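# Refill wall glove dispenser with two boxes from cart

## Task

Take both new glove boxes off the cart and seat them in the vacant slots of the glove dispenser mounted on the wall. You may move the cart and the pedal bin if they are in the way. At the end, open the grippers, pull the hands away from the boxes, and leave the robot upright: a robot that has fallen or is left leaning means failure.

## Robot and tools

ROBOT. A Rainbow Robotics RB-Y1 in a physics simulation: a wheeled base (two drive wheels, two rear casters; 0.66 m long, 0.58 m wide, front edge 0.10 m ahead of the drive axle), a folding leg/torso, a head with cameras, and two 7-joint arms (left and right), each with a parallel gripper and a wrist camera. The base only drives straight or turns in place; it cannot slide sideways. Loose objects may occasionally be nudged by the scene.

FRAMES. Base frame: origin on the floor between the drive wheels, x forward, y left, z up. The reported chest, left_hand and right_hand positions are in this frame; each hand point sits between its finger pads, fingers along the hand's -z, closing along its x. Reported hand positions get less accurate at long reach. Odometry frame is the base frame at the start; base_odometry counts wheel turns only, so slip appears as travel. Heading is positive to the left, within -3.142 to 3.142.

execute_actions. Argument "actions": a list holding exactly one action, or empty (empty just returns state and images). Optional "cameras": list from head_camera, left_wrist_camera, right_wrist_camera, all; omitted/null/["all"] gives all, [] gives none. An action may contain:
- "base": exactly one of {"translate_m": d}, a relative drive in metres from where the base last reported itself, -3 to 3, forward positive; or {"rotate_rad": d}, a relative turn in radians, -3.2 to 3.2, left (counter-clockwise from above) positive. Moves needing over 8.667 s are refused.
- "joints": an object keyed by joint name, each value an absolute target (radians; grippers in metres of pad opening). Only named joints get new targets; unnamed ones may keep pushing toward older targets. Ranges: torso_squat_rad 0 to 1.2 (bigger lowers the chest); torso_shift_rad -0.3 to 0.6 (positive hips forward); torso_pitch_rad -0.2 to 1.4 (positive leans forward); torso_yaw_rad -1.5 to 1.5 (positive left). Combined torso limits: squat+shift <= 1.52; squat-shift+pitch <= 1.57; shift+0.5pitch-0.4squat <= 0.7; shift+0.3pitch-0.5squat <= 0.39, otherwise the torso stops short as off_target. Arms (left/right): shoulder_pitch -2.356 to 2.356 (0 hangs, negative raises forward); left_shoulder_roll 0 to 3.141 (positive outward left), right_shoulder_roll -3.141 to 0 (negative outward right); shoulder_yaw -2.094 to 2.094; elbow -2.617 to 0.01 (negative bends); forearm_roll -3.141 to 3.141; wrist_pitch -1.57 to 1.919 (negative tips hand forward); hand_roll -2.705 to 2.705; gripper_m 0 to 0.1. Yaw and roll signs are the same for both arms (positive = left / counter-clockwise from above). head_pan_rad -0.523 to 0.523 (positive left), head_tilt_rad -0.35 to 1.57 (positive down). Tolerances for done: 0.02 rad, 0.004 m for grippers.
- "speeds": caps for this action only: translate_m 0.05 to 0.4 m/s, rotate_rad 0.1 to 1.509 rad/s (defaults are the maxima).
- "min_time_s": 0.1 to 8, the minimum duration of each arm/head motion.
All motions in an action start together. One action lasts at most 15 s. Unknown keys or out-of-range values get the call refused with no motion. Example: {"base": {"translate_m": 0.3}, "joints": {"head_pan_rad": -0.4}, "min_time_s": 2}.

wait: "seconds" 0 to 10; nothing new is commanded; returns state and images.
zoom_image: "camera" (one of the three) and "region" [x0, y0, x1, y1] in pixels of that camera's latest full image, top-left origin, at most 504x504. Head image is 896x504, wrist images 644x364.
read_manual: optional "section" ("licences"); only legal text.
finished_scene: "scene", the current scene's number. Call only once the boxes are seated, released and the robot is clear and stable; it cannot be undone. Replying without any tool call ends everything.

RESULTS. base_status and joint_status report how each motion ended: done; off_target (stopped short, may still push); contact_stop (hit something that pushed back hard); time_out; stopped_with_arm (torso halted because an arm contact-stopped); limit_stop_at_own_body (self-collision guard stopped it before contact; move that arm or torso apart); limit_stop_at_<name>; limit_stop_at_motor_heat. A contact_stop, time_out or stopped_with_arm on one member freezes its whole group (torso joints; each arm's seven joints) and clears their targets. "joint command not followed" plus a "cause:" line means the arm-collision check rejected that arm's targets (grippers still move); such targets may be retried later. on_its_own lists uncommanded parts; "held at" gives a held target, not the position. After any stop, later motion calls in the same reply are skipped. Motor temperatures are listed per arm in joint_positions order; MOTOR HOT warns from 65 °C, and at 80 °C an OVER-TEMPERATURE FAULT brakes the robot. A TORQUE FAULT (contact torque reaching a joint's load limit: shoulders 60.9, elbow 31.3, wrist joints 21.7 N m) freezes the robot for 10 s.

GRASPING. Command a gripper opening at least 0.005 m under the object's width; off_target is then normal. Each arm carries at most about 3 kg.

AVOID. Arms striking or pressing each other (grippers included; the check misses hands and palms). Driving into furniture: the base does not stop and may keep shoving, and a bent leg can protrude past the front edge and slide the robot back unseen by odometry. Heavy loads held far forward, which can tip the robot. After a stop, first back off the stopped arm(s), then the torso, each in its own action. Exception: if both hands hold one object and the torso contact-stops instantly with nothing in the way, resend every arm joint at its current reading, then the torso command. Avoid drops, slams, and knocking anything over; the robot holds its last command while you think.

Each tool is called after "Request:" as name([rows], argument=value, ...), one row to a line, values as JSON.

## Session

Request:
execute_actions(actions=[])

Scene clock: 0.00 s.
Motor temperatures (°C, as the motors report them): left_arm=[26 29 31 31 34 33 38] | right_arm=[27 29 30 30 33 32 32]
base_odometry: x=+0.000 y=+0.000 heading=+0.000 (m, m, rad; odometry frame)
base_status: not commanded
joint_positions: torso_squat_rad=+0.350 torso_shift_rad=+0.001 torso_pitch_rad=+0.000 torso_yaw_rad=+0.001 left_shoulder_pitch_rad=-0.015 left_shoulder_roll_rad=+0.005 left_shoulder_yaw_rad=-0.003 left_elbow_rad=-0.225 left_forearm_roll_rad=+0.017 left_wrist_pitch_rad=-0.006 left_hand_roll_rad=+0.014 left_gripper_m=+0.100 right_shoulder_pitch_rad=-0.040 right_shoulder_roll_rad=-0.031 right_shoulder_yaw_rad=-0.052 right_elbow_rad=-0.271 right_forearm_roll_rad=-0.006 right_wrist_pitch_rad=-0.007 right_hand_roll_rad=+0.002 right_gripper_m=+0.099 head_pan_rad=+0.000 head_tilt_rad=+0.400
joint_status: not commanded
chest: x=-0.2275 y=+0.0007 z=+1.2475 quat_wxyz=(+1.000, +0.000, +0.000, +0.000) (m; base frame)
left_hand: x=-0.1067 y=+0.2235 z=+0.5721 quat_wxyz=(+0.992, +0.000, -0.122, +0.012) (m; base frame)
right_hand: x=-0.0666 y=-0.2476 z=+0.5809 quat_wxyz=(+0.987, -0.017, -0.157, -0.018) (m; base frame)
pictures: head_camera, left_wrist_camera, right_wrist_camera
Images, in order (width x height): head_camera 896x504, left_wrist_camera 644x364, right_wrist_camera 644x364.

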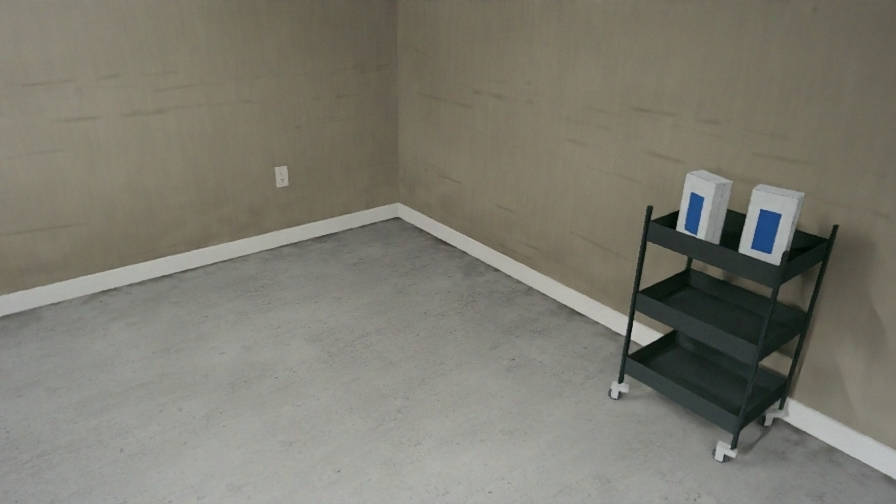

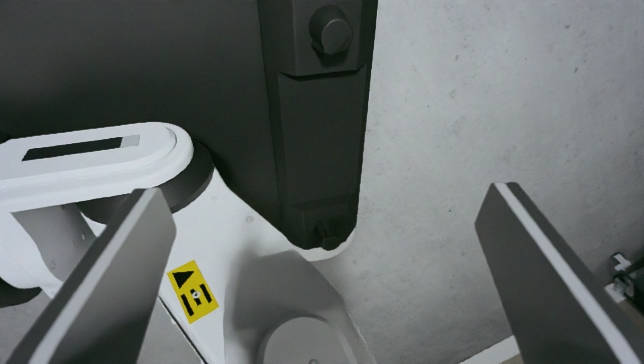

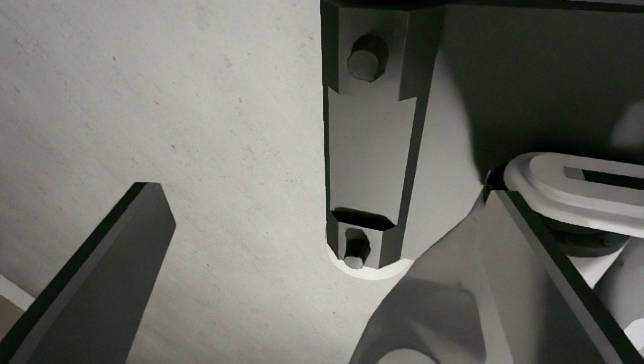

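Request:
execute_actions([
  {"base":{"rotate_rad":-0.9},"joints":{"head_tilt_rad":0.15}},
], cameras=["head_camera"])

Request:
execute_actions([
  {"base":{"rotate_rad":-1.1}},
], cameras=["head_camera"])

Scene clock: 11.70 s.
Motor temperatures (°C, as the motors report them): left_arm=[26 29 31 31 34 33 38] | right_arm=[27 29 30 30 33 32 32]
base_odometry: x=+0.000 y=+0.000 heading=-0.899 (m, m, rad; odometry frame)
base_status: done
joint_positions: torso_squat_rad=+0.350 torso_shift_rad=+0.001 torso_pitch_rad=+0.000 torso_yaw_rad=+0.001 left_shoulder_pitch_rad=-0.015 left_shoulder_roll_rad=+0.005 left_shoulder_yaw_rad=-0.003 left_elbow_rad=-0.225 left_forearm_roll_rad=+0.017 left_wrist_pitch_rad=-0.006 left_hand_roll_rad=+0.014 left_gripper_m=+0.100 right_shoulder_pitch_rad=-0.040 right_shoulder_roll_rad=-0.031 right_shoulder_yaw_rad=-0.052 right_elbow_rad=-0.271 right_forearm_roll_rad=-0.006 right_wrist_pitch_rad=-0.007 right_hand_roll_rad=+0.002 right_gripper_m=+0.099 head_pan_rad=+0.000 head_tilt_rad=+0.150
joint_status: all done
chest: x=-0.2275 y=+0.0007 z=+1.2475 quat_wxyz=(+1.000, +0.000, +0.000, +0.000) (m; base frame)
left_hand: x=-0.1067 y=+0.2235 z=+0.5721 quat_wxyz=(+0.992, +0.000, -0.122, +0.012) (m; base frame)
right_hand: x=-0.0666 y=-0.2476 z=+0.5809 quat_wxyz=(+0.987, -0.017, -0.157, -0.018) (m; base frame)
pictures: head_camera
camera_calibration (this result's frames):
head_camera: T_world_to_cam=[[-0.0512096, -0.99868, 0.00406168, -0.0169616], [-0.175938, 0.00501804, -0.984389, 1.45548], [0.983068, -0.0511247, -0.175962, 0.400224], [0, 0, 0, 1]] pos_world=[-0.138242, -0.00378157, 1.50325]
Images, in order (width x height): head_camera 896x504.

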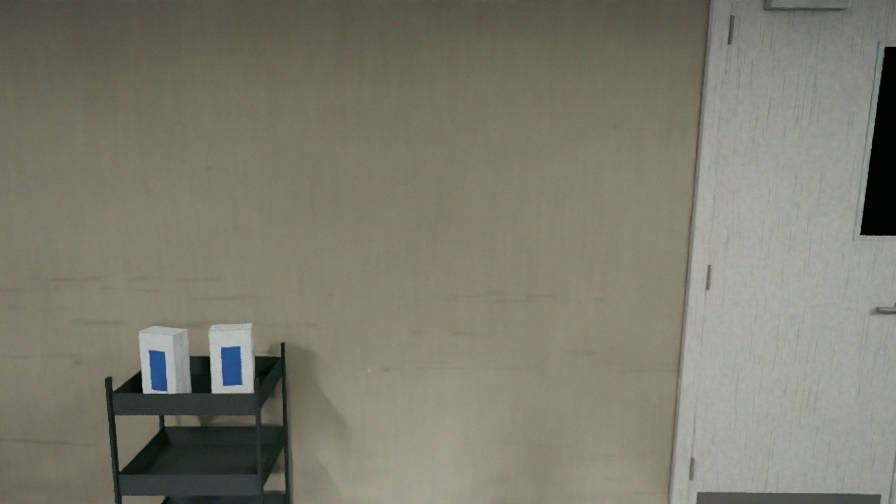

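Scene clock: 15.33 s.
Motor temperatures (°C, as the motors report them): left_arm=[26 29 31 31 34 33 38] | right_arm=[27 29 30 30 33 32 32]
base_odometry: x=+0.000 y=+0.000 heading=-1.998 (m, m, rad; odometry frame)
base_status: done
joint_positions: torso_squat_rad=+0.350 torso_shift_rad=+0.001 torso_pitch_rad=+0.000 torso_yaw_rad=+0.001 left_shoulder_pitch_rad=-0.015 left_shoulder_roll_rad=+0.005 left_shoulder_yaw_rad=-0.003 left_elbow_rad=-0.225 left_forearm_roll_rad=+0.017 left_wrist_pitch_rad=-0.006 left_hand_roll_rad=+0.014 left_gripper_m=+0.100 right_shoulder_pitch_rad=-0.040 right_shoulder_roll_rad=-0.031 right_shoulder_yaw_rad=-0.052 right_elbow_rad=-0.271 right_forearm_roll_rad=-0.006 right_wrist_pitch_rad=-0.007 right_hand_roll_rad=+0.002 right_gripper_m=+0.099 head_pan_rad=+0.000 head_tilt_rad=+0.150
joint_status: not commanded
chest: x=-0.2275 y=+0.0007 z=+1.2475 quat_wxyz=(+1.000, +0.000, +0.000, +0.000) (m; base frame)
left_hand: x=-0.1067 y=+0.2235 z=+0.5721 quat_wxyz=(+0.992, +0.000, -0.122, +0.012) (m; base frame)
right_hand: x=-0.0666 y=-0.2476 z=+0.5809 quat_wxyz=(+0.987, -0.017, -0.157, -0.018) (m; base frame)
pictures: head_camera
camera_calibration (this result's frames):
head_camera: T_world_to_cam=[[-0.0512095, -0.99868, 0.00403688, -0.0169476], [-0.175937, 0.00504242, -0.984389, 1.45548], [0.983069, -0.0511203, -0.175963, 0.400223], [0, 0, 0, 1]] pos_world=[-0.138242, -0.00380483, 1.50325]
Images, in order (width x height): head_camera 896x504.

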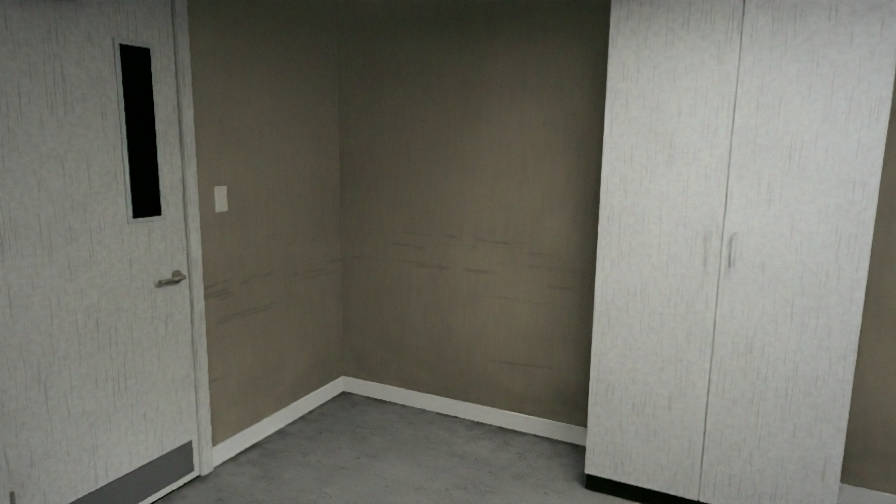

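Request:
execute_actions([
  {"base":{"rotate_rad":-1.15}},
], cameras=["head_camera"])

Request:
execute_actions([
  {"base":{"rotate_rad":-1.15}},
], cameras=["head_camera"])

Scene clock: 22.40 s.
Motor temperatures (°C, as the motors report them): left_arm=[26 29 31 31 34 33 38] | right_arm=[27 29 30 30 33 32 32]
base_odometry: x=+0.000 y=+0.001 heading=+3.136 (m, m, rad; odometry frame)
base_status: done
joint_positions: torso_squat_rad=+0.350 torso_shift_rad=+0.001 torso_pitch_rad=+0.000 torso_yaw_rad=+0.001 left_shoulder_pitch_rad=-0.015 left_shoulder_roll_rad=+0.005 left_shoulder_yaw_rad=-0.003 left_elbow_rad=-0.225 left_forearm_roll_rad=+0.017 left_wrist_pitch_rad=-0.006 left_hand_roll_rad=+0.014 left_gripper_m=+0.100 right_shoulder_pitch_rad=-0.040 right_shoulder_roll_rad=-0.031 right_shoulder_yaw_rad=-0.052 right_elbow_rad=-0.271 right_forearm_roll_rad=-0.006 right_wrist_pitch_rad=-0.007 right_hand_roll_rad=+0.002 right_gripper_m=+0.099 head_pan_rad=+0.000 head_tilt_rad=+0.150
joint_status: not commanded
chest: x=-0.2275 y=+0.0007 z=+1.2475 quat_wxyz=(+1.000, +0.000, +0.000, +0.000) (m; base frame)
left_hand: x=-0.1067 y=+0.2235 z=+0.5721 quat_wxyz=(+0.992, +0.000, -0.122, +0.012) (m; base frame)
right_hand: x=-0.0666 y=-0.2476 z=+0.5809 quat_wxyz=(+0.987, -0.017, -0.157, -0.018) (m; base frame)
pictures: head_camera
camera_calibration (this result's frames):
head_camera: T_world_to_cam=[[-0.0512092, -0.99868, 0.0040291, -0.016942], [-0.175936, 0.00505001, -0.984389, 1.45548], [0.983069, -0.0511186, -0.175962, 0.400222], [0, 0, 0, 1]] pos_world=[-0.138242, -0.00381105, 1.50325]
Images, in order (width x height): head_camera 896x504.

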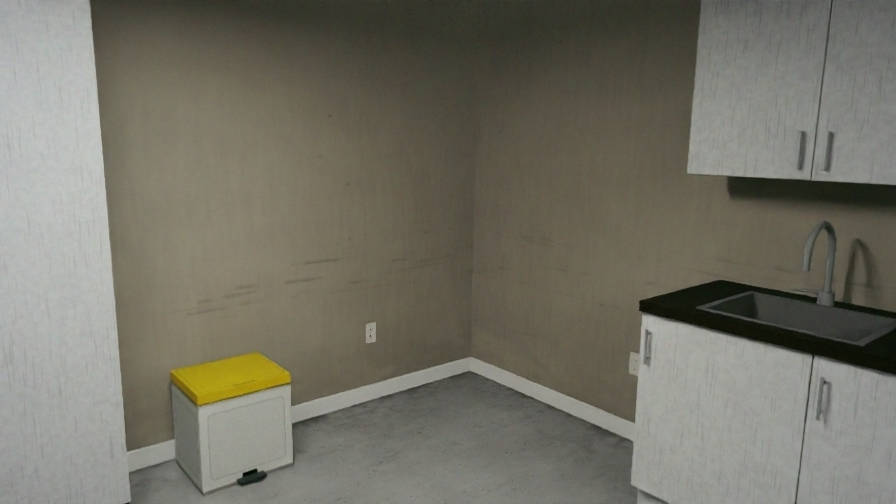

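Scene clock: 26.10 s.
Motor temperatures (°C, as the motors report them): left_arm=[26 29 31 31 34 33 38] | right_arm=[27 29 30 30 33 32 32]
base_odometry: x=+0.000 y=+0.001 heading=+1.986 (m, m, rad; odometry frame)
base_status: done
joint_positions: torso_squat_rad=+0.350 torso_shift_rad=+0.001 torso_pitch_rad=+0.000 torso_yaw_rad=+0.001 left_shoulder_pitch_rad=-0.015 left_shoulder_roll_rad=+0.005 left_shoulder_yaw_rad=-0.003 left_elbow_rad=-0.225 left_forearm_roll_rad=+0.017 left_wrist_pitch_rad=-0.006 left_hand_roll_rad=+0.014 left_gripper_m=+0.100 right_shoulder_pitch_rad=-0.040 right_shoulder_roll_rad=-0.031 right_shoulder_yaw_rad=-0.052 right_elbow_rad=-0.271 right_forearm_roll_rad=-0.006 right_wrist_pitch_rad=-0.007 right_hand_roll_rad=+0.002 right_gripper_m=+0.099 head_pan_rad=+0.000 head_tilt_rad=+0.150
joint_status: not commanded
chest: x=-0.2275 y=+0.0007 z=+1.2475 quat_wxyz=(+1.000, +0.000, +0.000, +0.000) (m; base frame)
left_hand: x=-0.1067 y=+0.2235 z=+0.5721 quat_wxyz=(+0.992, +0.000, -0.122, +0.012) (m; base frame)
right_hand: x=-0.0666 y=-0.2476 z=+0.5809 quat_wxyz=(+0.987, -0.017, -0.157, -0.018) (m; base frame)
pictures: head_camera
camera_calibration (this result's frames):
head_camera: T_world_to_cam=[[-0.0512095, -0.99868, 0.00402191, -0.0169367], [-0.175936, 0.00505714, -0.984389, 1.45548], [0.983069, -0.0511176, -0.175963, 0.400222], [0, 0, 0, 1]] pos_world=[-0.138242, -0.00381649, 1.50325]
Images, in order (width x height): head_camera 896x504.

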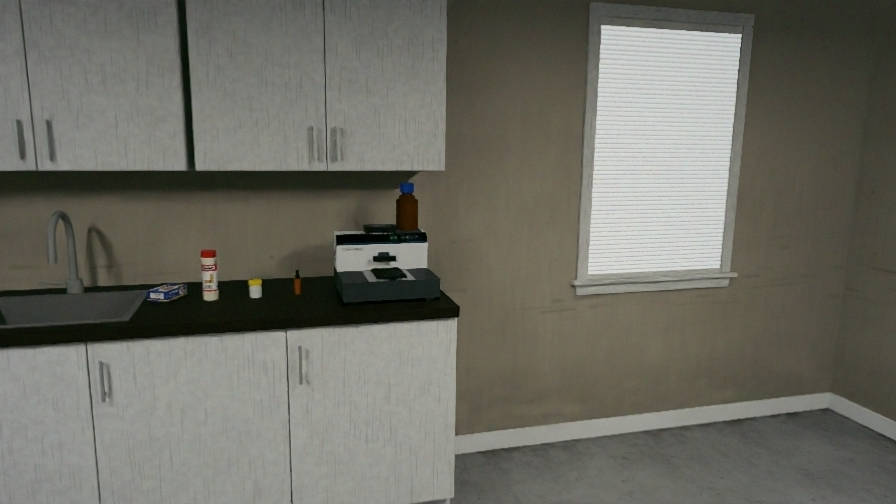

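Request:
execute_actions([
  {"base":{"rotate_rad":-1.1},"joints":{"head_tilt_rad":-0.05}},
], cameras=["head_camera"])

Request:
execute_actions([
  {"base":{"rotate_rad":-1.0}},
], cameras=["head_camera"])

Scene clock: 35.93 s.
Motor temperatures (°C, as the motors report them): left_arm=[26 29 31 31 34 33 38] | right_arm=[27 29 30 30 33 32 32]
base_odometry: x=+0.000 y=+0.000 heading=+0.887 (m, m, rad; odometry frame)
base_status: done
joint_positions: torso_squat_rad=+0.350 torso_shift_rad=+0.001 torso_pitch_rad=+0.000 torso_yaw_rad=+0.001 left_shoulder_pitch_rad=-0.015 left_shoulder_roll_rad=+0.005 left_shoulder_yaw_rad=-0.003 left_elbow_rad=-0.225 left_forearm_roll_rad=+0.017 left_wrist_pitch_rad=-0.006 left_hand_roll_rad=+0.014 left_gripper_m=+0.100 right_shoulder_pitch_rad=-0.040 right_shoulder_roll_rad=-0.031 right_shoulder_yaw_rad=-0.052 right_elbow_rad=-0.271 right_forearm_roll_rad=-0.006 right_wrist_pitch_rad=-0.007 right_hand_roll_rad=+0.002 right_gripper_m=+0.099 head_pan_rad=+0.000 head_tilt_rad=-0.050
joint_status: all done
chest: x=-0.2275 y=+0.0007 z=+1.2475 quat_wxyz=(+1.000, +0.000, +0.000, +0.000) (m; base frame)
left_hand: x=-0.1067 y=+0.2235 z=+0.5721 quat_wxyz=(+0.992, +0.000, -0.122, +0.012) (m; base frame)
right_hand: x=-0.0666 y=-0.2476 z=+0.5809 quat_wxyz=(+0.987, -0.017, -0.157, -0.018) (m; base frame)
pictures: head_camera
camera_calibration (this result's frames):
head_camera: T_world_to_cam=[[-0.0509211, -0.998682, -0.00635049, -0.00185816], [0.023163, 0.00517603, -0.999718, 1.51858], [0.998434, -0.0510538, 0.022869, 0.115558], [0, 0, 0, 1]] pos_world=[-0.150647, -0.00381627, 1.5155]
Images, in order (width x height): head_camera 896x504.

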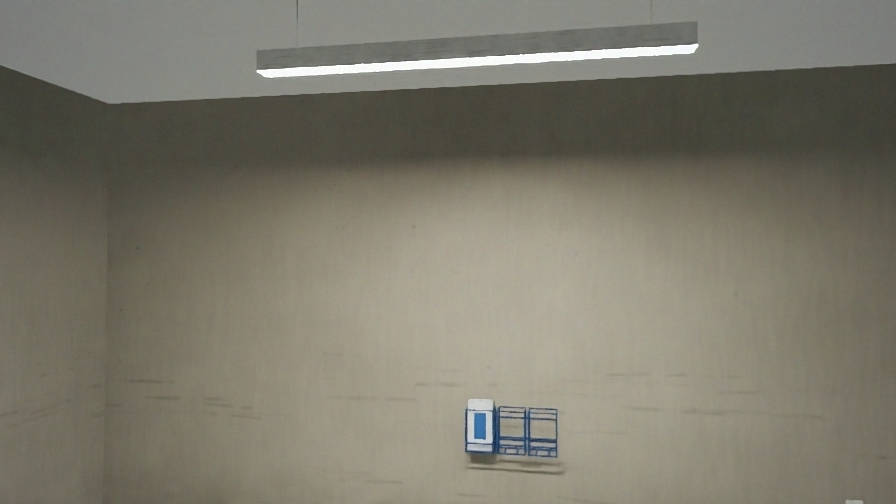

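Scene clock: 39.33 s.
Motor temperatures (°C, as the motors report them): left_arm=[26 29 31 31 34 33 38] | right_arm=[27 29 30 30 33 32 32]
base_odometry: x=+0.000 y=+0.000 heading=-0.112 (m, m, rad; odometry frame)
base_status: done
joint_positions: torso_squat_rad=+0.350 torso_shift_rad=+0.001 torso_pitch_rad=+0.000 torso_yaw_rad=+0.001 left_shoulder_pitch_rad=-0.015 left_shoulder_roll_rad=+0.005 left_shoulder_yaw_rad=-0.003 left_elbow_rad=-0.225 left_forearm_roll_rad=+0.017 left_wrist_pitch_rad=-0.006 left_hand_roll_rad=+0.014 left_gripper_m=+0.100 right_shoulder_pitch_rad=-0.040 right_shoulder_roll_rad=-0.031 right_shoulder_yaw_rad=-0.052 right_elbow_rad=-0.271 right_forearm_roll_rad=-0.006 right_wrist_pitch_rad=-0.007 right_hand_roll_rad=+0.002 right_gripper_m=+0.099 head_pan_rad=+0.000 head_tilt_rad=-0.050
joint_status: not commanded
chest: x=-0.2275 y=+0.0007 z=+1.2475 quat_wxyz=(+1.000, +0.000, +0.000, +0.000) (m; base frame)
left_hand: x=-0.1067 y=+0.2235 z=+0.5721 quat_wxyz=(+0.992, +0.000, -0.122, +0.012) (m; base frame)
right_hand: x=-0.0666 y=-0.2476 z=+0.5809 quat_wxyz=(+0.987, -0.017, -0.157, -0.018) (m; base frame)
pictures: head_camera
camera_calibration (this result's frames):
head_camera: T_world_to_cam=[[-0.0509209, -0.998683, -0.00634951, -0.00185678], [0.0231638, 0.00517502, -0.999718, 1.51858], [0.998434, -0.0510536, 0.0228698, 0.115557], [0, 0, 0, 1]] pos_world=[-0.150646, -0.00381344, 1.5155]
Images, in order (width x height): head_camera 896x504.

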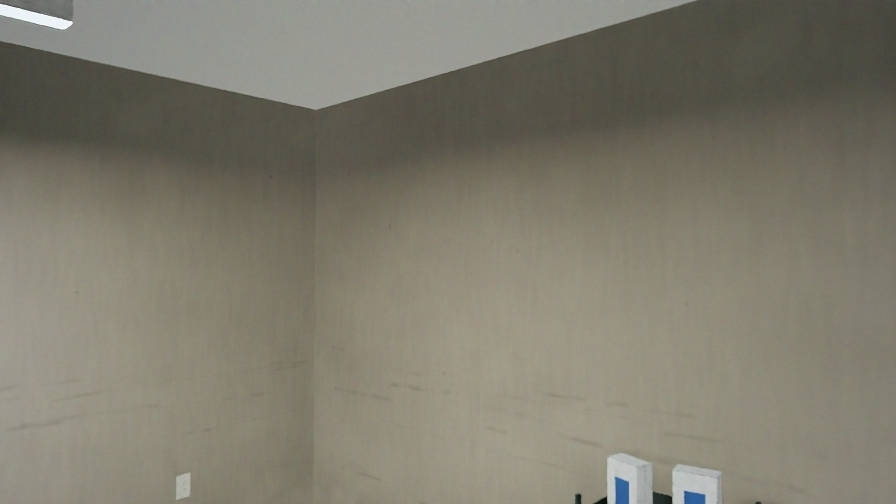

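Request:
execute_actions([
  {"base":{"rotate_rad":-0.114}},
], cameras=[])

Request:
execute_actions([
  {"base":{"translate_m":1.25}},
], cameras=[])

Request:
execute_actions([
  {"base":{"rotate_rad":-0.735},"joints":{"head_tilt_rad":0.6}},
], cameras=["head_camera"])

Scene clock: 54.70 s.
Motor temperatures (°C, as the motors report them): left_arm=[26 29 31 31 34 33 38] | right_arm=[27 29 30 30 33 32 32]
base_odometry: x=+0.000 y=+0.000 heading=-0.225 (m, m, rad; odometry frame)
base_status: done
joint_positions: torso_squat_rad=+0.350 torso_shift_rad=+0.001 torso_pitch_rad=+0.000 torso_yaw_rad=+0.001 left_shoulder_pitch_rad=-0.015 left_shoulder_roll_rad=+0.005 left_shoulder_yaw_rad=-0.003 left_elbow_rad=-0.225 left_forearm_roll_rad=+0.017 left_wrist_pitch_rad=-0.006 left_hand_roll_rad=+0.014 left_gripper_m=+0.100 right_shoulder_pitch_rad=-0.040 right_shoulder_roll_rad=-0.031 right_shoulder_yaw_rad=-0.052 right_elbow_rad=-0.271 right_forearm_roll_rad=-0.006 right_wrist_pitch_rad=-0.007 right_hand_roll_rad=+0.002 right_gripper_m=+0.099 head_pan_rad=+0.000 head_tilt_rad=-0.050
joint_status: not commanded
chest: x=-0.2275 y=+0.0007 z=+1.2475 quat_wxyz=(+1.000, +0.000, +0.000, +0.000) (m; base frame)
left_hand: x=-0.1067 y=+0.2235 z=+0.5721 quat_wxyz=(+0.992, +0.000, -0.122, +0.012) (m; base frame)
right_hand: x=-0.0666 y=-0.2476 z=+0.5809 quat_wxyz=(+0.987, -0.017, -0.157, -0.018) (m; base frame)
pictures: none
No camera images: the call's "cameras" was empty. Leave "cameras" out to get every camera's image.

Scene clock: 59.37 s.
Motor temperatures (°C, as the motors report them): left_arm=[26 29 31 31 34 33 38] | right_arm=[27 29 30 30 33 32 32]
base_odometry: x=+1.218 y=-0.280 heading=-0.226 (m, m, rad; odometry frame)
base_status: done
joint_positions: torso_squat_rad=+0.350 torso_shift_rad=+0.001 torso_pitch_rad=+0.000 torso_yaw_rad=+0.001 left_shoulder_pitch_rad=-0.015 left_shoulder_roll_rad=+0.005 left_shoulder_yaw_rad=-0.003 left_elbow_rad=-0.225 left_forearm_roll_rad=+0.017 left_wrist_pitch_rad=-0.006 left_hand_roll_rad=+0.014 left_gripper_m=+0.100 right_shoulder_pitch_rad=-0.040 right_shoulder_roll_rad=-0.031 right_shoulder_yaw_rad=-0.052 right_elbow_rad=-0.271 right_forearm_roll_rad=-0.006 right_wrist_pitch_rad=-0.007 right_hand_roll_rad=+0.002 right_gripper_m=+0.099 head_pan_rad=+0.000 head_tilt_rad=-0.050
joint_status: not commanded
chest: x=-0.2275 y=+0.0007 z=+1.2475 quat_wxyz=(+1.000, +0.000, +0.000, +0.000) (m; base frame)
left_hand: x=-0.1067 y=+0.2235 z=+0.5721 quat_wxyz=(+0.992, +0.000, -0.122, +0.012) (m; base frame)
right_hand: x=-0.0666 y=-0.2476 z=+0.5809 quat_wxyz=(+0.987, -0.017, -0.157, -0.018) (m; base frame)
pictures: none
No camera images: the call's "cameras" was empty. Leave "cameras" out to get every camera's image.

Scene clock: 62.37 s.
Motor temperatures (°C, as the motors report them): left_arm=[26 29 31 31 34 33 38] | right_arm=[27 29 30 30 33 32 32]
base_odometry: x=+1.217 y=-0.280 heading=-0.961 (m, m, rad; odometry frame)
base_status: done
joint_positions: torso_squat_rad=+0.350 torso_shift_rad=+0.001 torso_pitch_rad=+0.000 torso_yaw_rad=+0.001 left_shoulder_pitch_rad=-0.015 left_shoulder_roll_rad=+0.005 left_shoulder_yaw_rad=-0.003 left_elbow_rad=-0.225 left_forearm_roll_rad=+0.017 left_wrist_pitch_rad=-0.006 left_hand_roll_rad=+0.014 left_gripper_m=+0.100 right_shoulder_pitch_rad=-0.040 right_shoulder_roll_rad=-0.031 right_shoulder_yaw_rad=-0.052 right_elbow_rad=-0.271 right_forearm_roll_rad=-0.006 right_wrist_pitch_rad=-0.007 right_hand_roll_rad=+0.002 right_gripper_m=+0.099 head_pan_rad=+0.000 head_tilt_rad=+0.600
joint_status: all done
chest: x=-0.2275 y=+0.0007 z=+1.2475 quat_wxyz=(+1.000, +0.000, +0.000, +0.000) (m; base frame)
left_hand: x=-0.1067 y=+0.2235 z=+0.5721 quat_wxyz=(+0.992, +0.000, -0.122, +0.012) (m; base frame)
right_hand: x=-0.0666 y=-0.2476 z=+0.5809 quat_wxyz=(+0.987, -0.017, -0.157, -0.018) (m; base frame)
pictures: head_camera
camera_calibration (this result's frames):
head_camera: T_world_to_cam=[[-0.0444168, -0.99867, 0.0261974, -0.0476325], [-0.58661, 0.0048457, -0.809855, 1.11848], [0.808651, -0.0513388, -0.586045, 0.95796], [0, 0, 0, 1]] pos_world=[-0.120658, -0.00380843, 1.46846]
Images, in order (width x height): head_camera 896x504.

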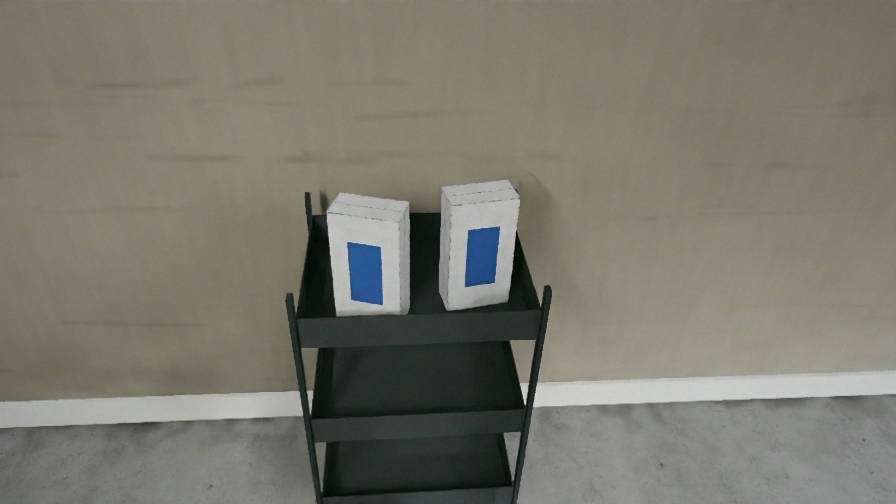

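Request:
execute_actions([
  {"joints":{"left_shoulder_pitch_rad":-0.8,"left_elbow_rad":-1.0,"left_wrist_pitch_rad":1.8,"right_shoulder_pitch_rad":-0.8,"right_elbow_rad":-1.0,"right_wrist_pitch_rad":1.8,"left_shoulder_yaw_rad":-0.3,"right_shoulder_yaw_rad":0.2,"head_tilt_rad":0.8}},
])

Scene clock: 88.83 s.
Motor temperatures (°C, as the motors report them): left_arm=[26 29 31 31 34 33 38] | right_arm=[27 29 30 30 33 32 32]
base_odometry: x=+1.217 y=-0.280 heading=-0.961 (m, m, rad; odometry frame)
base_status: not commanded
joint_positions: torso_squat_rad=+0.350 torso_shift_rad=+0.001 torso_pitch_rad=+0.000 torso_yaw_rad=+0.001 left_shoulder_pitch_rad=-0.800 left_shoulder_roll_rad=+0.005 left_shoulder_yaw_rad=-0.300 left_elbow_rad=-1.000 left_forearm_roll_rad=+0.017 left_wrist_pitch_rad=+1.800 left_hand_roll_rad=+0.014 left_gripper_m=+0.100 right_shoulder_pitch_rad=-0.800 right_shoulder_roll_rad=-0.031 right_shoulder_yaw_rad=+0.200 right_elbow_rad=-1.000 right_forearm_roll_rad=-0.006 right_wrist_pitch_rad=+1.800 right_hand_roll_rad=+0.002 right_gripper_m=+0.099 head_pan_rad=+0.000 head_tilt_rad=+0.800
joint_status: all done
chest: x=-0.2276 y=+0.0007 z=+1.2475 quat_wxyz=(+1.000, +0.000, +0.000, +0.000) (m; base frame)
left_hand: x=+0.2148 y=+0.1285 z=+0.9262 quat_wxyz=(+0.964, +0.149, +0.015, -0.220) (m; base frame)
right_hand: x=+0.2225 y=-0.1494 z=+0.9300 quat_wxyz=(+0.974, -0.129, +0.017, +0.184) (m; base frame)
pictures: head_camera, left_wrist_camera, right_wrist_camera
camera_calibration (this result's frames):
head_camera: T_world_to_cam=[[-0.0383731, -0.998663, 0.0346242, -0.0585947], [-0.735703, 0.00478712, -0.677287, 0.89585], [0.676216, -0.0514628, -0.734903, 1.14633], [0, 0, 0, 1]] pos_world=[-0.118338, -0.00381149, 1.45122]
left_wrist_camera: T_world_to_cam=[[0.898813, -0.429774, -0.086193, -0.0579026], [-0.356474, -0.831116, 0.426816, -0.186958], [-0.255071, -0.352902, -0.900222, 1.02401], [0, 0, 0, 1]] pos_world=[0.246593, 0.181107, 0.996643]
right_wrist_camera: T_world_to_cam=[[-0.930148, -0.36341, 0.0525103, 0.105872], [-0.304059, 0.842496, 0.44469, -0.19143], [-0.205844, 0.397661, -0.894144, 1.02672], [0, 0, 0, 1]] pos_world=[0.251615, -0.208533, 0.997602]
Images, in order (width x height): head_camera 896x504, left_wrist_camera 644x364, right_wrist_camera 644x364.

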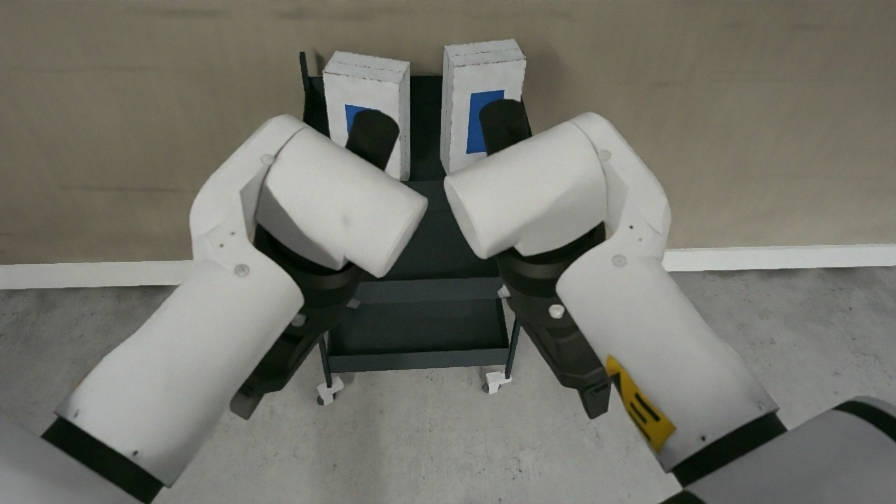

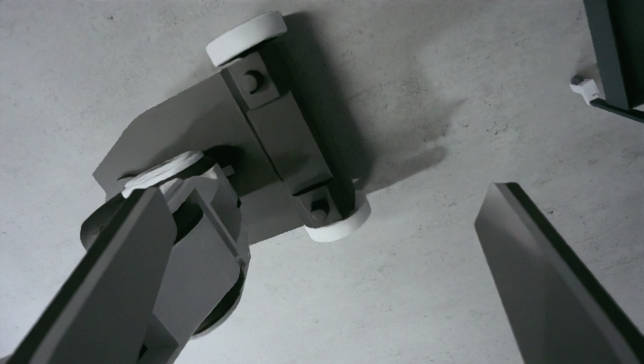

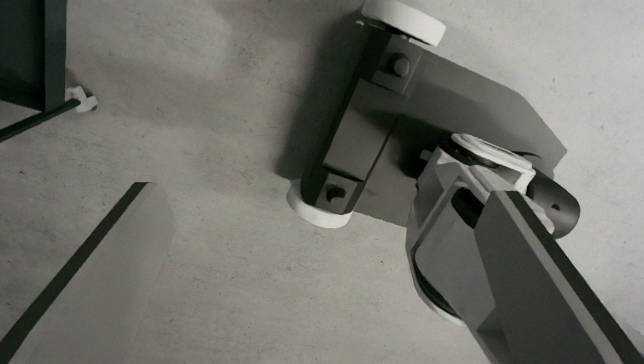

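Request:
execute_actions([
  {"base":{"translate_m":0.3},"joints":{"left_shoulder_yaw_rad":0,"right_shoulder_yaw_rad":0,"torso_yaw_rad":-0.2,"left_shoulder_pitch_rad":-0.9,"right_shoulder_pitch_rad":-0.9,"left_wrist_pitch_rad":1.9,"right_wrist_pitch_rad":1.9,"left_shoulder_roll_rad":0.0,"right_shoulder_roll_rad":0.0,"head_pan_rad":0.2}},
])

Scene clock: 99.97 s.
Motor temperatures (°C, as the motors report them): left_arm=[27 29 31 31 34 33 38] | right_arm=[27 29 30 30 33 32 32]
base_odometry: x=+1.389 y=-0.526 heading=-0.961 (m, m, rad; odometry frame)
base_status: done
joint_positions: torso_squat_rad=+0.350 torso_shift_rad=+0.001 torso_pitch_rad=+0.000 torso_yaw_rad=-0.200 left_shoulder_pitch_rad=-0.900 left_shoulder_roll_rad=+0.000 left_shoulder_yaw_rad=+0.000 left_elbow_rad=-1.000 left_forearm_roll_rad=+0.017 left_wrist_pitch_rad=+1.900 left_hand_roll_rad=+0.014 left_gripper_m=+0.100 right_shoulder_pitch_rad=-0.900 right_shoulder_roll_rad=+0.000 right_shoulder_yaw_rad=+0.000 right_elbow_rad=-1.000 right_forearm_roll_rad=-0.006 right_wrist_pitch_rad=+1.900 right_hand_roll_rad=+0.002 right_gripper_m=+0.099 head_pan_rad=+0.200 head_tilt_rad=+0.800
joint_status: all done
chest: x=-0.2275 y=+0.0007 z=+1.2475 quat_wxyz=(+0.995, +0.000, +0.000, -0.100) (m; base frame)
left_hand: x=+0.2488 y=+0.0389 z=+0.9745 quat_wxyz=(+0.972, +0.059, +0.019, -0.228) (m; base frame)
right_hand: x=+0.1962 y=-0.2228 z=+0.9745 quat_wxyz=(+0.997, -0.059, +0.031, +0.037) (m; base frame)
pictures: head_camera, left_wrist_camera, right_wrist_camera
camera_calibration (this result's frames):
head_camera: T_world_to_cam=[[-0.0390538, -0.998637, 0.0346377, -0.0631524], [-0.735864, 0.005292, -0.677109, 0.895393], [0.676003, -0.0519323, -0.735067, 1.14647], [0, 0, 0, 1]] pos_world=[-0.118598, -0.00826571, 1.4512]
left_wrist_camera: T_world_to_cam=[[0.891477, -0.44987, -0.0537191, -0.151807], [-0.338339, -0.739895, 0.581448, -0.4286], [-0.301323, -0.500172, -0.811808, 0.975579], [0, 0, 0, 1]] pos_world=[0.284284, 0.102545, 1.03304]
right_wrist_camera: T_world_to_cam=[[-0.996498, -0.0752139, 0.0365388, 0.145143], [-0.0420031, 0.828075, 0.559042, -0.323456], [-0.0723046, 0.55555, -0.828334, 1.03511], [0, 0, 0, 1]] pos_world=[0.205892, -0.296294, 1.03294]
Images, in order (width x height): head_camera 896x504, left_wrist_camera 644x364, right_wrist_camera 644x364.

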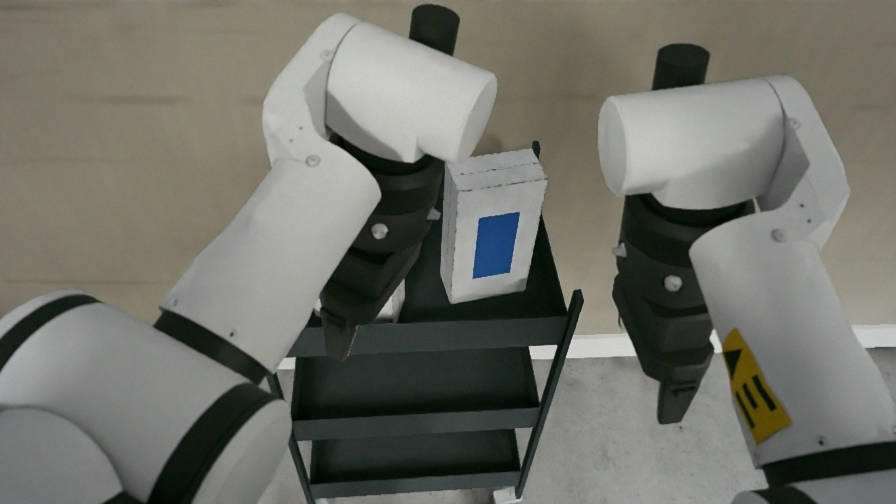

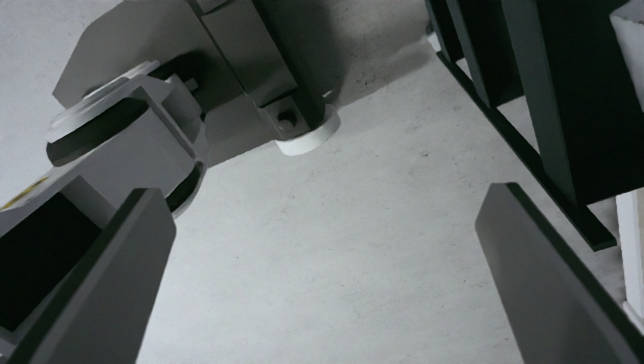

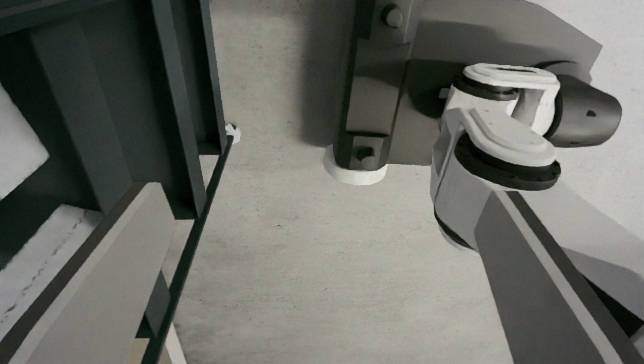

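Request:
execute_actions([
  {"base":{"translate_m":0.05},"joints":{"torso_yaw_rad":-0.12,"torso_shift_rad":0.2,"left_hand_roll_rad":0.1,"left_shoulder_pitch_rad":-0.95,"left_wrist_pitch_rad":1.91,"left_elbow_rad":-0.98,"right_shoulder_pitch_rad":-0.5,"right_elbow_rad":-1.6,"right_shoulder_roll_rad":-0.3,"head_pan_rad":0.3}},
])

Scene clock: 121.07 s.
Motor temperatures (°C, as the motors report them): left_arm=[28 29 31 32 34 33 38] | right_arm=[28 29 30 31 33 32 32]
base_odometry: x=+1.418 y=-0.567 heading=-0.962 (m, m, rad; odometry frame)
base_status: done
joint_positions: torso_squat_rad=+0.350 torso_shift_rad=+0.200 torso_pitch_rad=+0.000 torso_yaw_rad=-0.120 left_shoulder_pitch_rad=-0.950 left_shoulder_roll_rad=+0.000 left_shoulder_yaw_rad=+0.000 left_elbow_rad=-0.980 left_forearm_roll_rad=+0.017 left_wrist_pitch_rad=+1.910 left_hand_roll_rad=+0.100 left_gripper_m=+0.100 right_shoulder_pitch_rad=-0.500 right_shoulder_roll_rad=-0.300 right_shoulder_yaw_rad=+0.000 right_elbow_rad=-1.600 right_forearm_roll_rad=-0.006 right_wrist_pitch_rad=+1.900 right_hand_roll_rad=+0.002 right_gripper_m=+0.099 head_pan_rad=+0.300 head_tilt_rad=+0.800
joint_status: all done
chest: x=-0.0972 y=+0.0007 z=+1.2344 quat_wxyz=(+0.998, +0.000, +0.000, -0.060) (m; base frame)
left_hand: x=+0.3826 y=+0.0702 z=+0.9784 quat_wxyz=(+0.986, +0.063, +0.009, -0.153) (m; base frame)
right_hand: x=+0.3034 y=-0.3646 z=+0.9760 quat_wxyz=(+0.984, -0.153, -0.087, -0.030) (m; base frame)
pictures: head_camera, left_wrist_camera, right_wrist_camera
camera_calibration (this result's frames):
head_camera: T_world_to_cam=[[0.140301, -0.989506, 0.0345437, -0.0422309], [-0.724979, -0.126431, -0.677067, 0.983064], [0.67433, 0.0699499, -0.73511, 1.04885], [0, 0, 0, 1]] pos_world=[0.0113526, 0.00913449, 1.43808]
left_wrist_camera: T_world_to_cam=[[0.950582, -0.30921, -0.0279765, -0.314542], [-0.239311, -0.78713, 0.568468, -0.384398], [-0.197797, -0.533681, -0.822229, 1.0077], [0, 0, 0, 1]] pos_world=[0.406329, 0.137962, 1.03828]
right_wrist_camera: T_world_to_cam=[[-0.978155, 0.0209598, -0.206818, 0.508305], [-0.0610216, 0.922122, 0.382056, 0.0104898], [0.198719, 0.386331, -0.900699, 1.0496], [0, 0, 0, 1]] pos_world=[0.289265, -0.42582, 1.04649]
Images, in order (width x height): head_camera 896x504, left_wrist_camera 644x364, right_wrist_camera 644x364.

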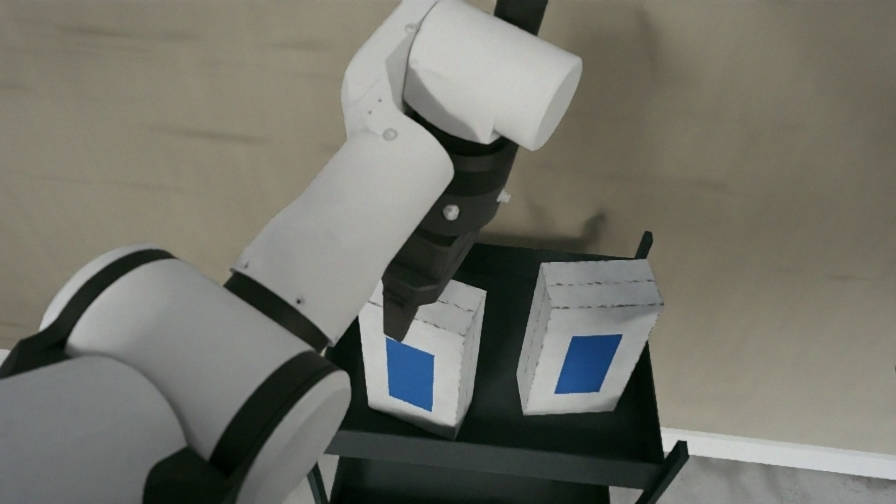

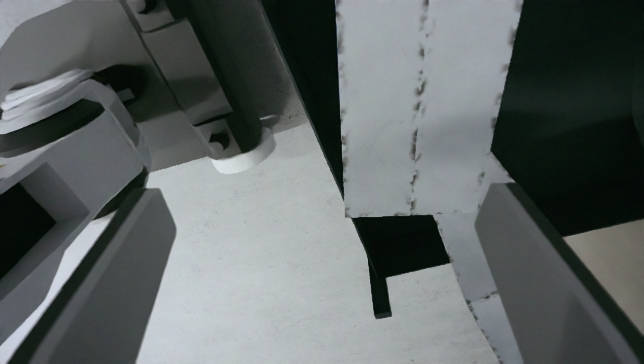

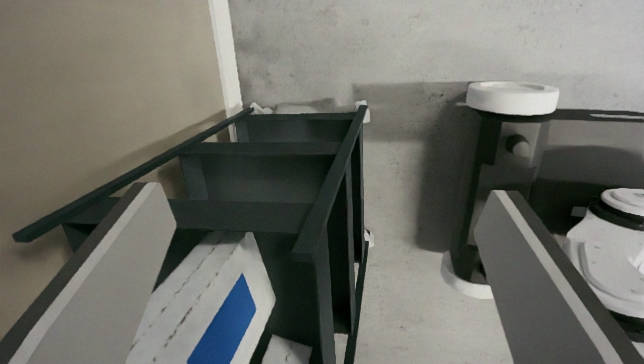

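Request:
execute_actions([
  {"base":{"translate_m":0.045},"joints":{"torso_yaw_rad":-0.075,"left_hand_roll_rad":0.06}},
], cameras=["left_wrist_camera"])

Scene clock: 135.37 s.
Motor temperatures (°C, as the motors report them): left_arm=[29 29 31 32 34 33 38] | right_arm=[28 29 30 31 33 32 32]
base_odometry: x=+1.444 y=-0.604 heading=-0.962 (m, m, rad; odometry frame)
base_status: done
joint_positions: torso_squat_rad=+0.350 torso_shift_rad=+0.200 torso_pitch_rad=+0.000 torso_yaw_rad=-0.075 left_shoulder_pitch_rad=-0.950 left_shoulder_roll_rad=+0.000 left_shoulder_yaw_rad=+0.000 left_elbow_rad=-0.980 left_forearm_roll_rad=+0.017 left_wrist_pitch_rad=+1.910 left_hand_roll_rad=+0.060 left_gripper_m=+0.100 right_shoulder_pitch_rad=-0.500 right_shoulder_roll_rad=-0.300 right_shoulder_yaw_rad=+0.000 right_elbow_rad=-1.600 right_forearm_roll_rad=-0.006 right_wrist_pitch_rad=+1.900 right_hand_roll_rad=+0.002 right_gripper_m=+0.099 head_pan_rad=+0.300 head_tilt_rad=+0.800
joint_status: all done
chest: x=-0.0973 y=+0.0007 z=+1.2344 quat_wxyz=(+0.999, +0.000, +0.000, -0.038) (m; base frame)
left_hand: x=+0.3790 y=+0.0917 z=+0.9785 quat_wxyz=(+0.987, +0.063, +0.012, -0.150) (m; base frame)
right_hand: x=+0.3194 y=-0.3462 z=+0.9761 quat_wxyz=(+0.984, -0.151, -0.090, -0.008) (m; base frame)
pictures: left_wrist_camera
camera_calibration (this result's frames):
left_wrist_camera: T_world_to_cam=[[0.952126, -0.303956, -0.0326581, -0.30092], [-0.232151, -0.788407, 0.569666, -0.372109], [-0.198901, -0.534812, -0.821227, 1.01811], [0, 0, 0, 1]] pos_world=[0.402632, 0.159658, 1.03825]
Images, in order (width x height): left_wrist_camera 644x364.

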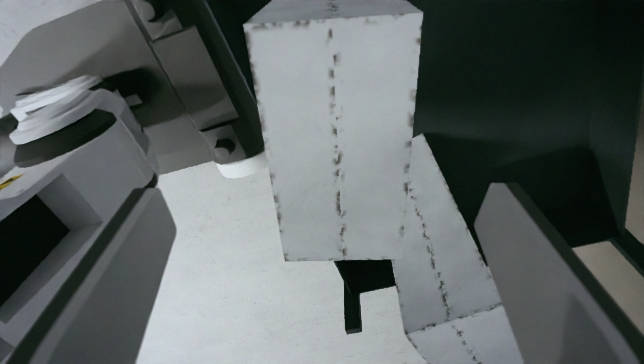

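Request:
execute_actions([
  {"base":{"translate_m":0.025},"speeds":{"translate_m":0.05},"joints":{"torso_squat_rad":0.66}},
], cameras=["left_wrist_camera","head_camera"])

Scene clock: 140.77 s.
Motor temperatures (°C, as the motors report them): left_arm=[29 29 31 32 34 33 38] | right_arm=[28 29 30 31 33 32 32]
base_odometry: x=+1.458 y=-0.624 heading=-0.963 (m, m, rad; odometry frame)
base_status: done
joint_positions: torso_squat_rad=+0.660 torso_shift_rad=+0.200 torso_pitch_rad=+0.000 torso_yaw_rad=-0.075 left_shoulder_pitch_rad=-0.950 left_shoulder_roll_rad=+0.000 left_shoulder_yaw_rad=+0.000 left_elbow_rad=-0.980 left_forearm_roll_rad=+0.017 left_wrist_pitch_rad=+1.910 left_hand_roll_rad=+0.060 left_gripper_m=+0.100 right_shoulder_pitch_rad=-0.500 right_shoulder_roll_rad=-0.300 right_shoulder_yaw_rad=+0.000 right_elbow_rad=-1.600 right_forearm_roll_rad=-0.006 right_wrist_pitch_rad=+1.900 right_hand_roll_rad=+0.002 right_gripper_m=+0.099 head_pan_rad=+0.300 head_tilt_rad=+0.800
joint_status: all done
chest: x=-0.1182 y=+0.0006 z=+1.1319 quat_wxyz=(+0.999, +0.000, +0.000, -0.038) (m; base frame)
left_hand: x=+0.3582 y=+0.0916 z=+0.8762 quat_wxyz=(+0.987, +0.063, +0.012, -0.150) (m; base frame)
right_hand: x=+0.2986 y=-0.3463 z=+0.8737 quat_wxyz=(+0.984, -0.151, -0.090, -0.008) (m; base frame)
pictures: head_camera, left_wrist_camera
camera_calibration (this result's frames):
head_camera: T_world_to_cam=[[0.184717, -0.982182, 0.0346218, -0.0306718], [-0.718293, -0.158964, -0.677338, 0.899605], [0.670772, 0.100247, -0.734857, 0.98693], [0, 0, 0, 1]] pos_world=[-0.0101604, 0.0139425, 1.33565]
left_wrist_camera: T_world_to_cam=[[0.952134, -0.303959, -0.0324025, -0.284692], [-0.232307, -0.788408, 0.569603, -0.318606], [-0.198682, -0.534811, -0.821281, 0.929838], [0, 0, 0, 1]] pos_world=[0.381793, 0.159561, 0.935913]
Images, in order (width x height): head_camera 896x504, left_wrist_camera 644x364.

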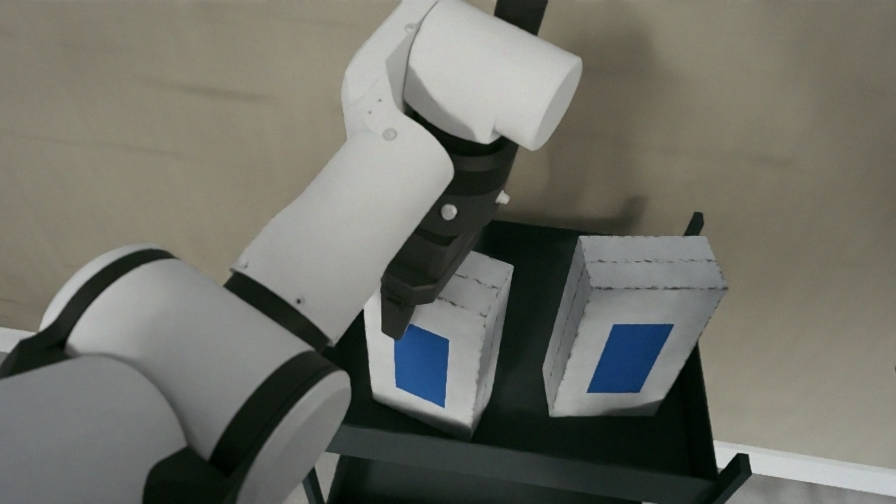

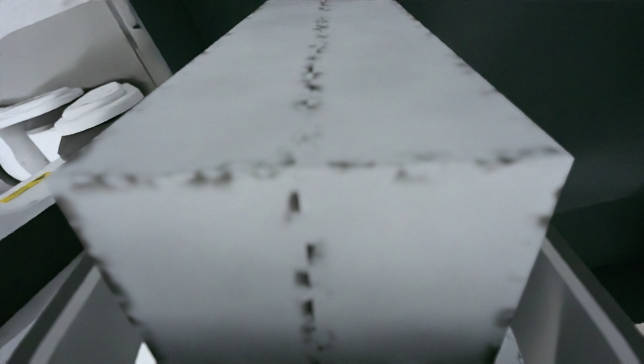

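Request:
execute_actions([
  {"joints":{"left_gripper_m":0.05}},
], cameras=[])

Request:
execute_actions([
  {"base":{"translate_m":-0.025},"speeds":{"translate_m":0.05},"joints":{"torso_squat_rad":0.2}},
], cameras=["head_camera"])

Scene clock: 147.70 s.
Motor temperatures (°C, as the motors report them): left_arm=[29 29 31 32 34 33 38] | right_arm=[28 30 30 31 33 32 32]
base_odometry: x=+1.458 y=-0.624 heading=-0.963 (m, m, rad; odometry frame)
base_status: not commanded
joint_positions: torso_squat_rad=+0.660 torso_shift_rad=+0.200 torso_pitch_rad=+0.000 torso_yaw_rad=-0.075 left_shoulder_pitch_rad=-0.950 left_shoulder_roll_rad=+0.000 left_shoulder_yaw_rad=+0.000 left_elbow_rad=-0.980 left_forearm_roll_rad=+0.017 left_wrist_pitch_rad=+1.910 left_hand_roll_rad=+0.060 left_gripper_m=+0.063 right_shoulder_pitch_rad=-0.500 right_shoulder_roll_rad=-0.300 right_shoulder_yaw_rad=+0.000 right_elbow_rad=-1.600 right_forearm_roll_rad=-0.006 right_wrist_pitch_rad=+1.900 right_hand_roll_rad=+0.002 right_gripper_m=+0.099 head_pan_rad=+0.300 head_tilt_rad=+0.800
joint_status: left_gripper_m off_target (ended at +0.063, target +0.050)
chest: x=-0.1182 y=+0.0006 z=+1.1319 quat_wxyz=(+0.999, +0.000, +0.000, -0.038) (m; base frame)
left_hand: x=+0.3582 y=+0.0916 z=+0.8762 quat_wxyz=(+0.987, +0.063, +0.012, -0.150) (m; base frame)
right_hand: x=+0.2986 y=-0.3463 z=+0.8737 quat_wxyz=(+0.984, -0.151, -0.090, -0.008) (m; base frame)
pictures: none
No camera images: the call's "cameras" was empty. Leave "cameras" out to get every camera's image.

Scene clock: 150.10 s.
Motor temperatures (°C, as the motors report them): left_arm=[29 29 31 32 34 33 38] | right_arm=[28 30 30 31 33 32 32]
base_odometry: x=+1.444 y=-0.604 heading=-0.963 (m, m, rad; odometry frame)
base_status: done
joint_positions: torso_squat_rad=+0.200 torso_shift_rad=+0.200 torso_pitch_rad=+0.001 torso_yaw_rad=-0.075 left_shoulder_pitch_rad=-0.950 left_shoulder_roll_rad=+0.000 left_shoulder_yaw_rad=+0.000 left_elbow_rad=-0.980 left_forearm_roll_rad=+0.017 left_wrist_pitch_rad=+1.910 left_hand_roll_rad=+0.060 left_gripper_m=+0.063 right_shoulder_pitch_rad=-0.500 right_shoulder_roll_rad=-0.300 right_shoulder_yaw_rad=+0.000 right_elbow_rad=-1.600 right_forearm_roll_rad=-0.006 right_wrist_pitch_rad=+1.900 right_hand_roll_rad=+0.002 right_gripper_m=+0.099 head_pan_rad=+0.300 head_tilt_rad=+0.800
joint_status: all done
chest: x=-0.0914 y=+0.0007 z=+1.2623 quat_wxyz=(+0.999, +0.000, +0.000, -0.038) (m; base frame)
left_hand: x=+0.3846 y=+0.0918 z=+1.0061 quat_wxyz=(+0.987, +0.063, +0.012, -0.150) (m; base frame)
right_hand: x=+0.3252 y=-0.3462 z=+1.0038 quat_wxyz=(+0.984, -0.151, -0.090, -0.008) (m; base frame)
pictures: head_camera
camera_calibration (this result's frames):
head_camera: T_world_to_cam=[[0.184737, -0.982182, 0.0345156, -0.0398666], [-0.718686, -0.158964, -0.67692, 1.00656], [0.670346, 0.100246, -0.735247, 1.06524], [0, 0, 0, 1]] pos_world=[0.0166818, 0.014064, 1.46595]
Images, in order (width x height): head_camera 896x504.

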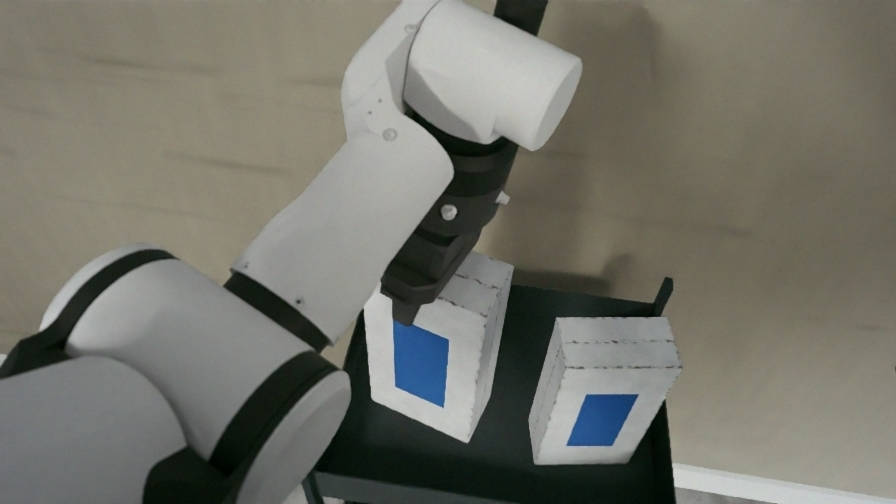

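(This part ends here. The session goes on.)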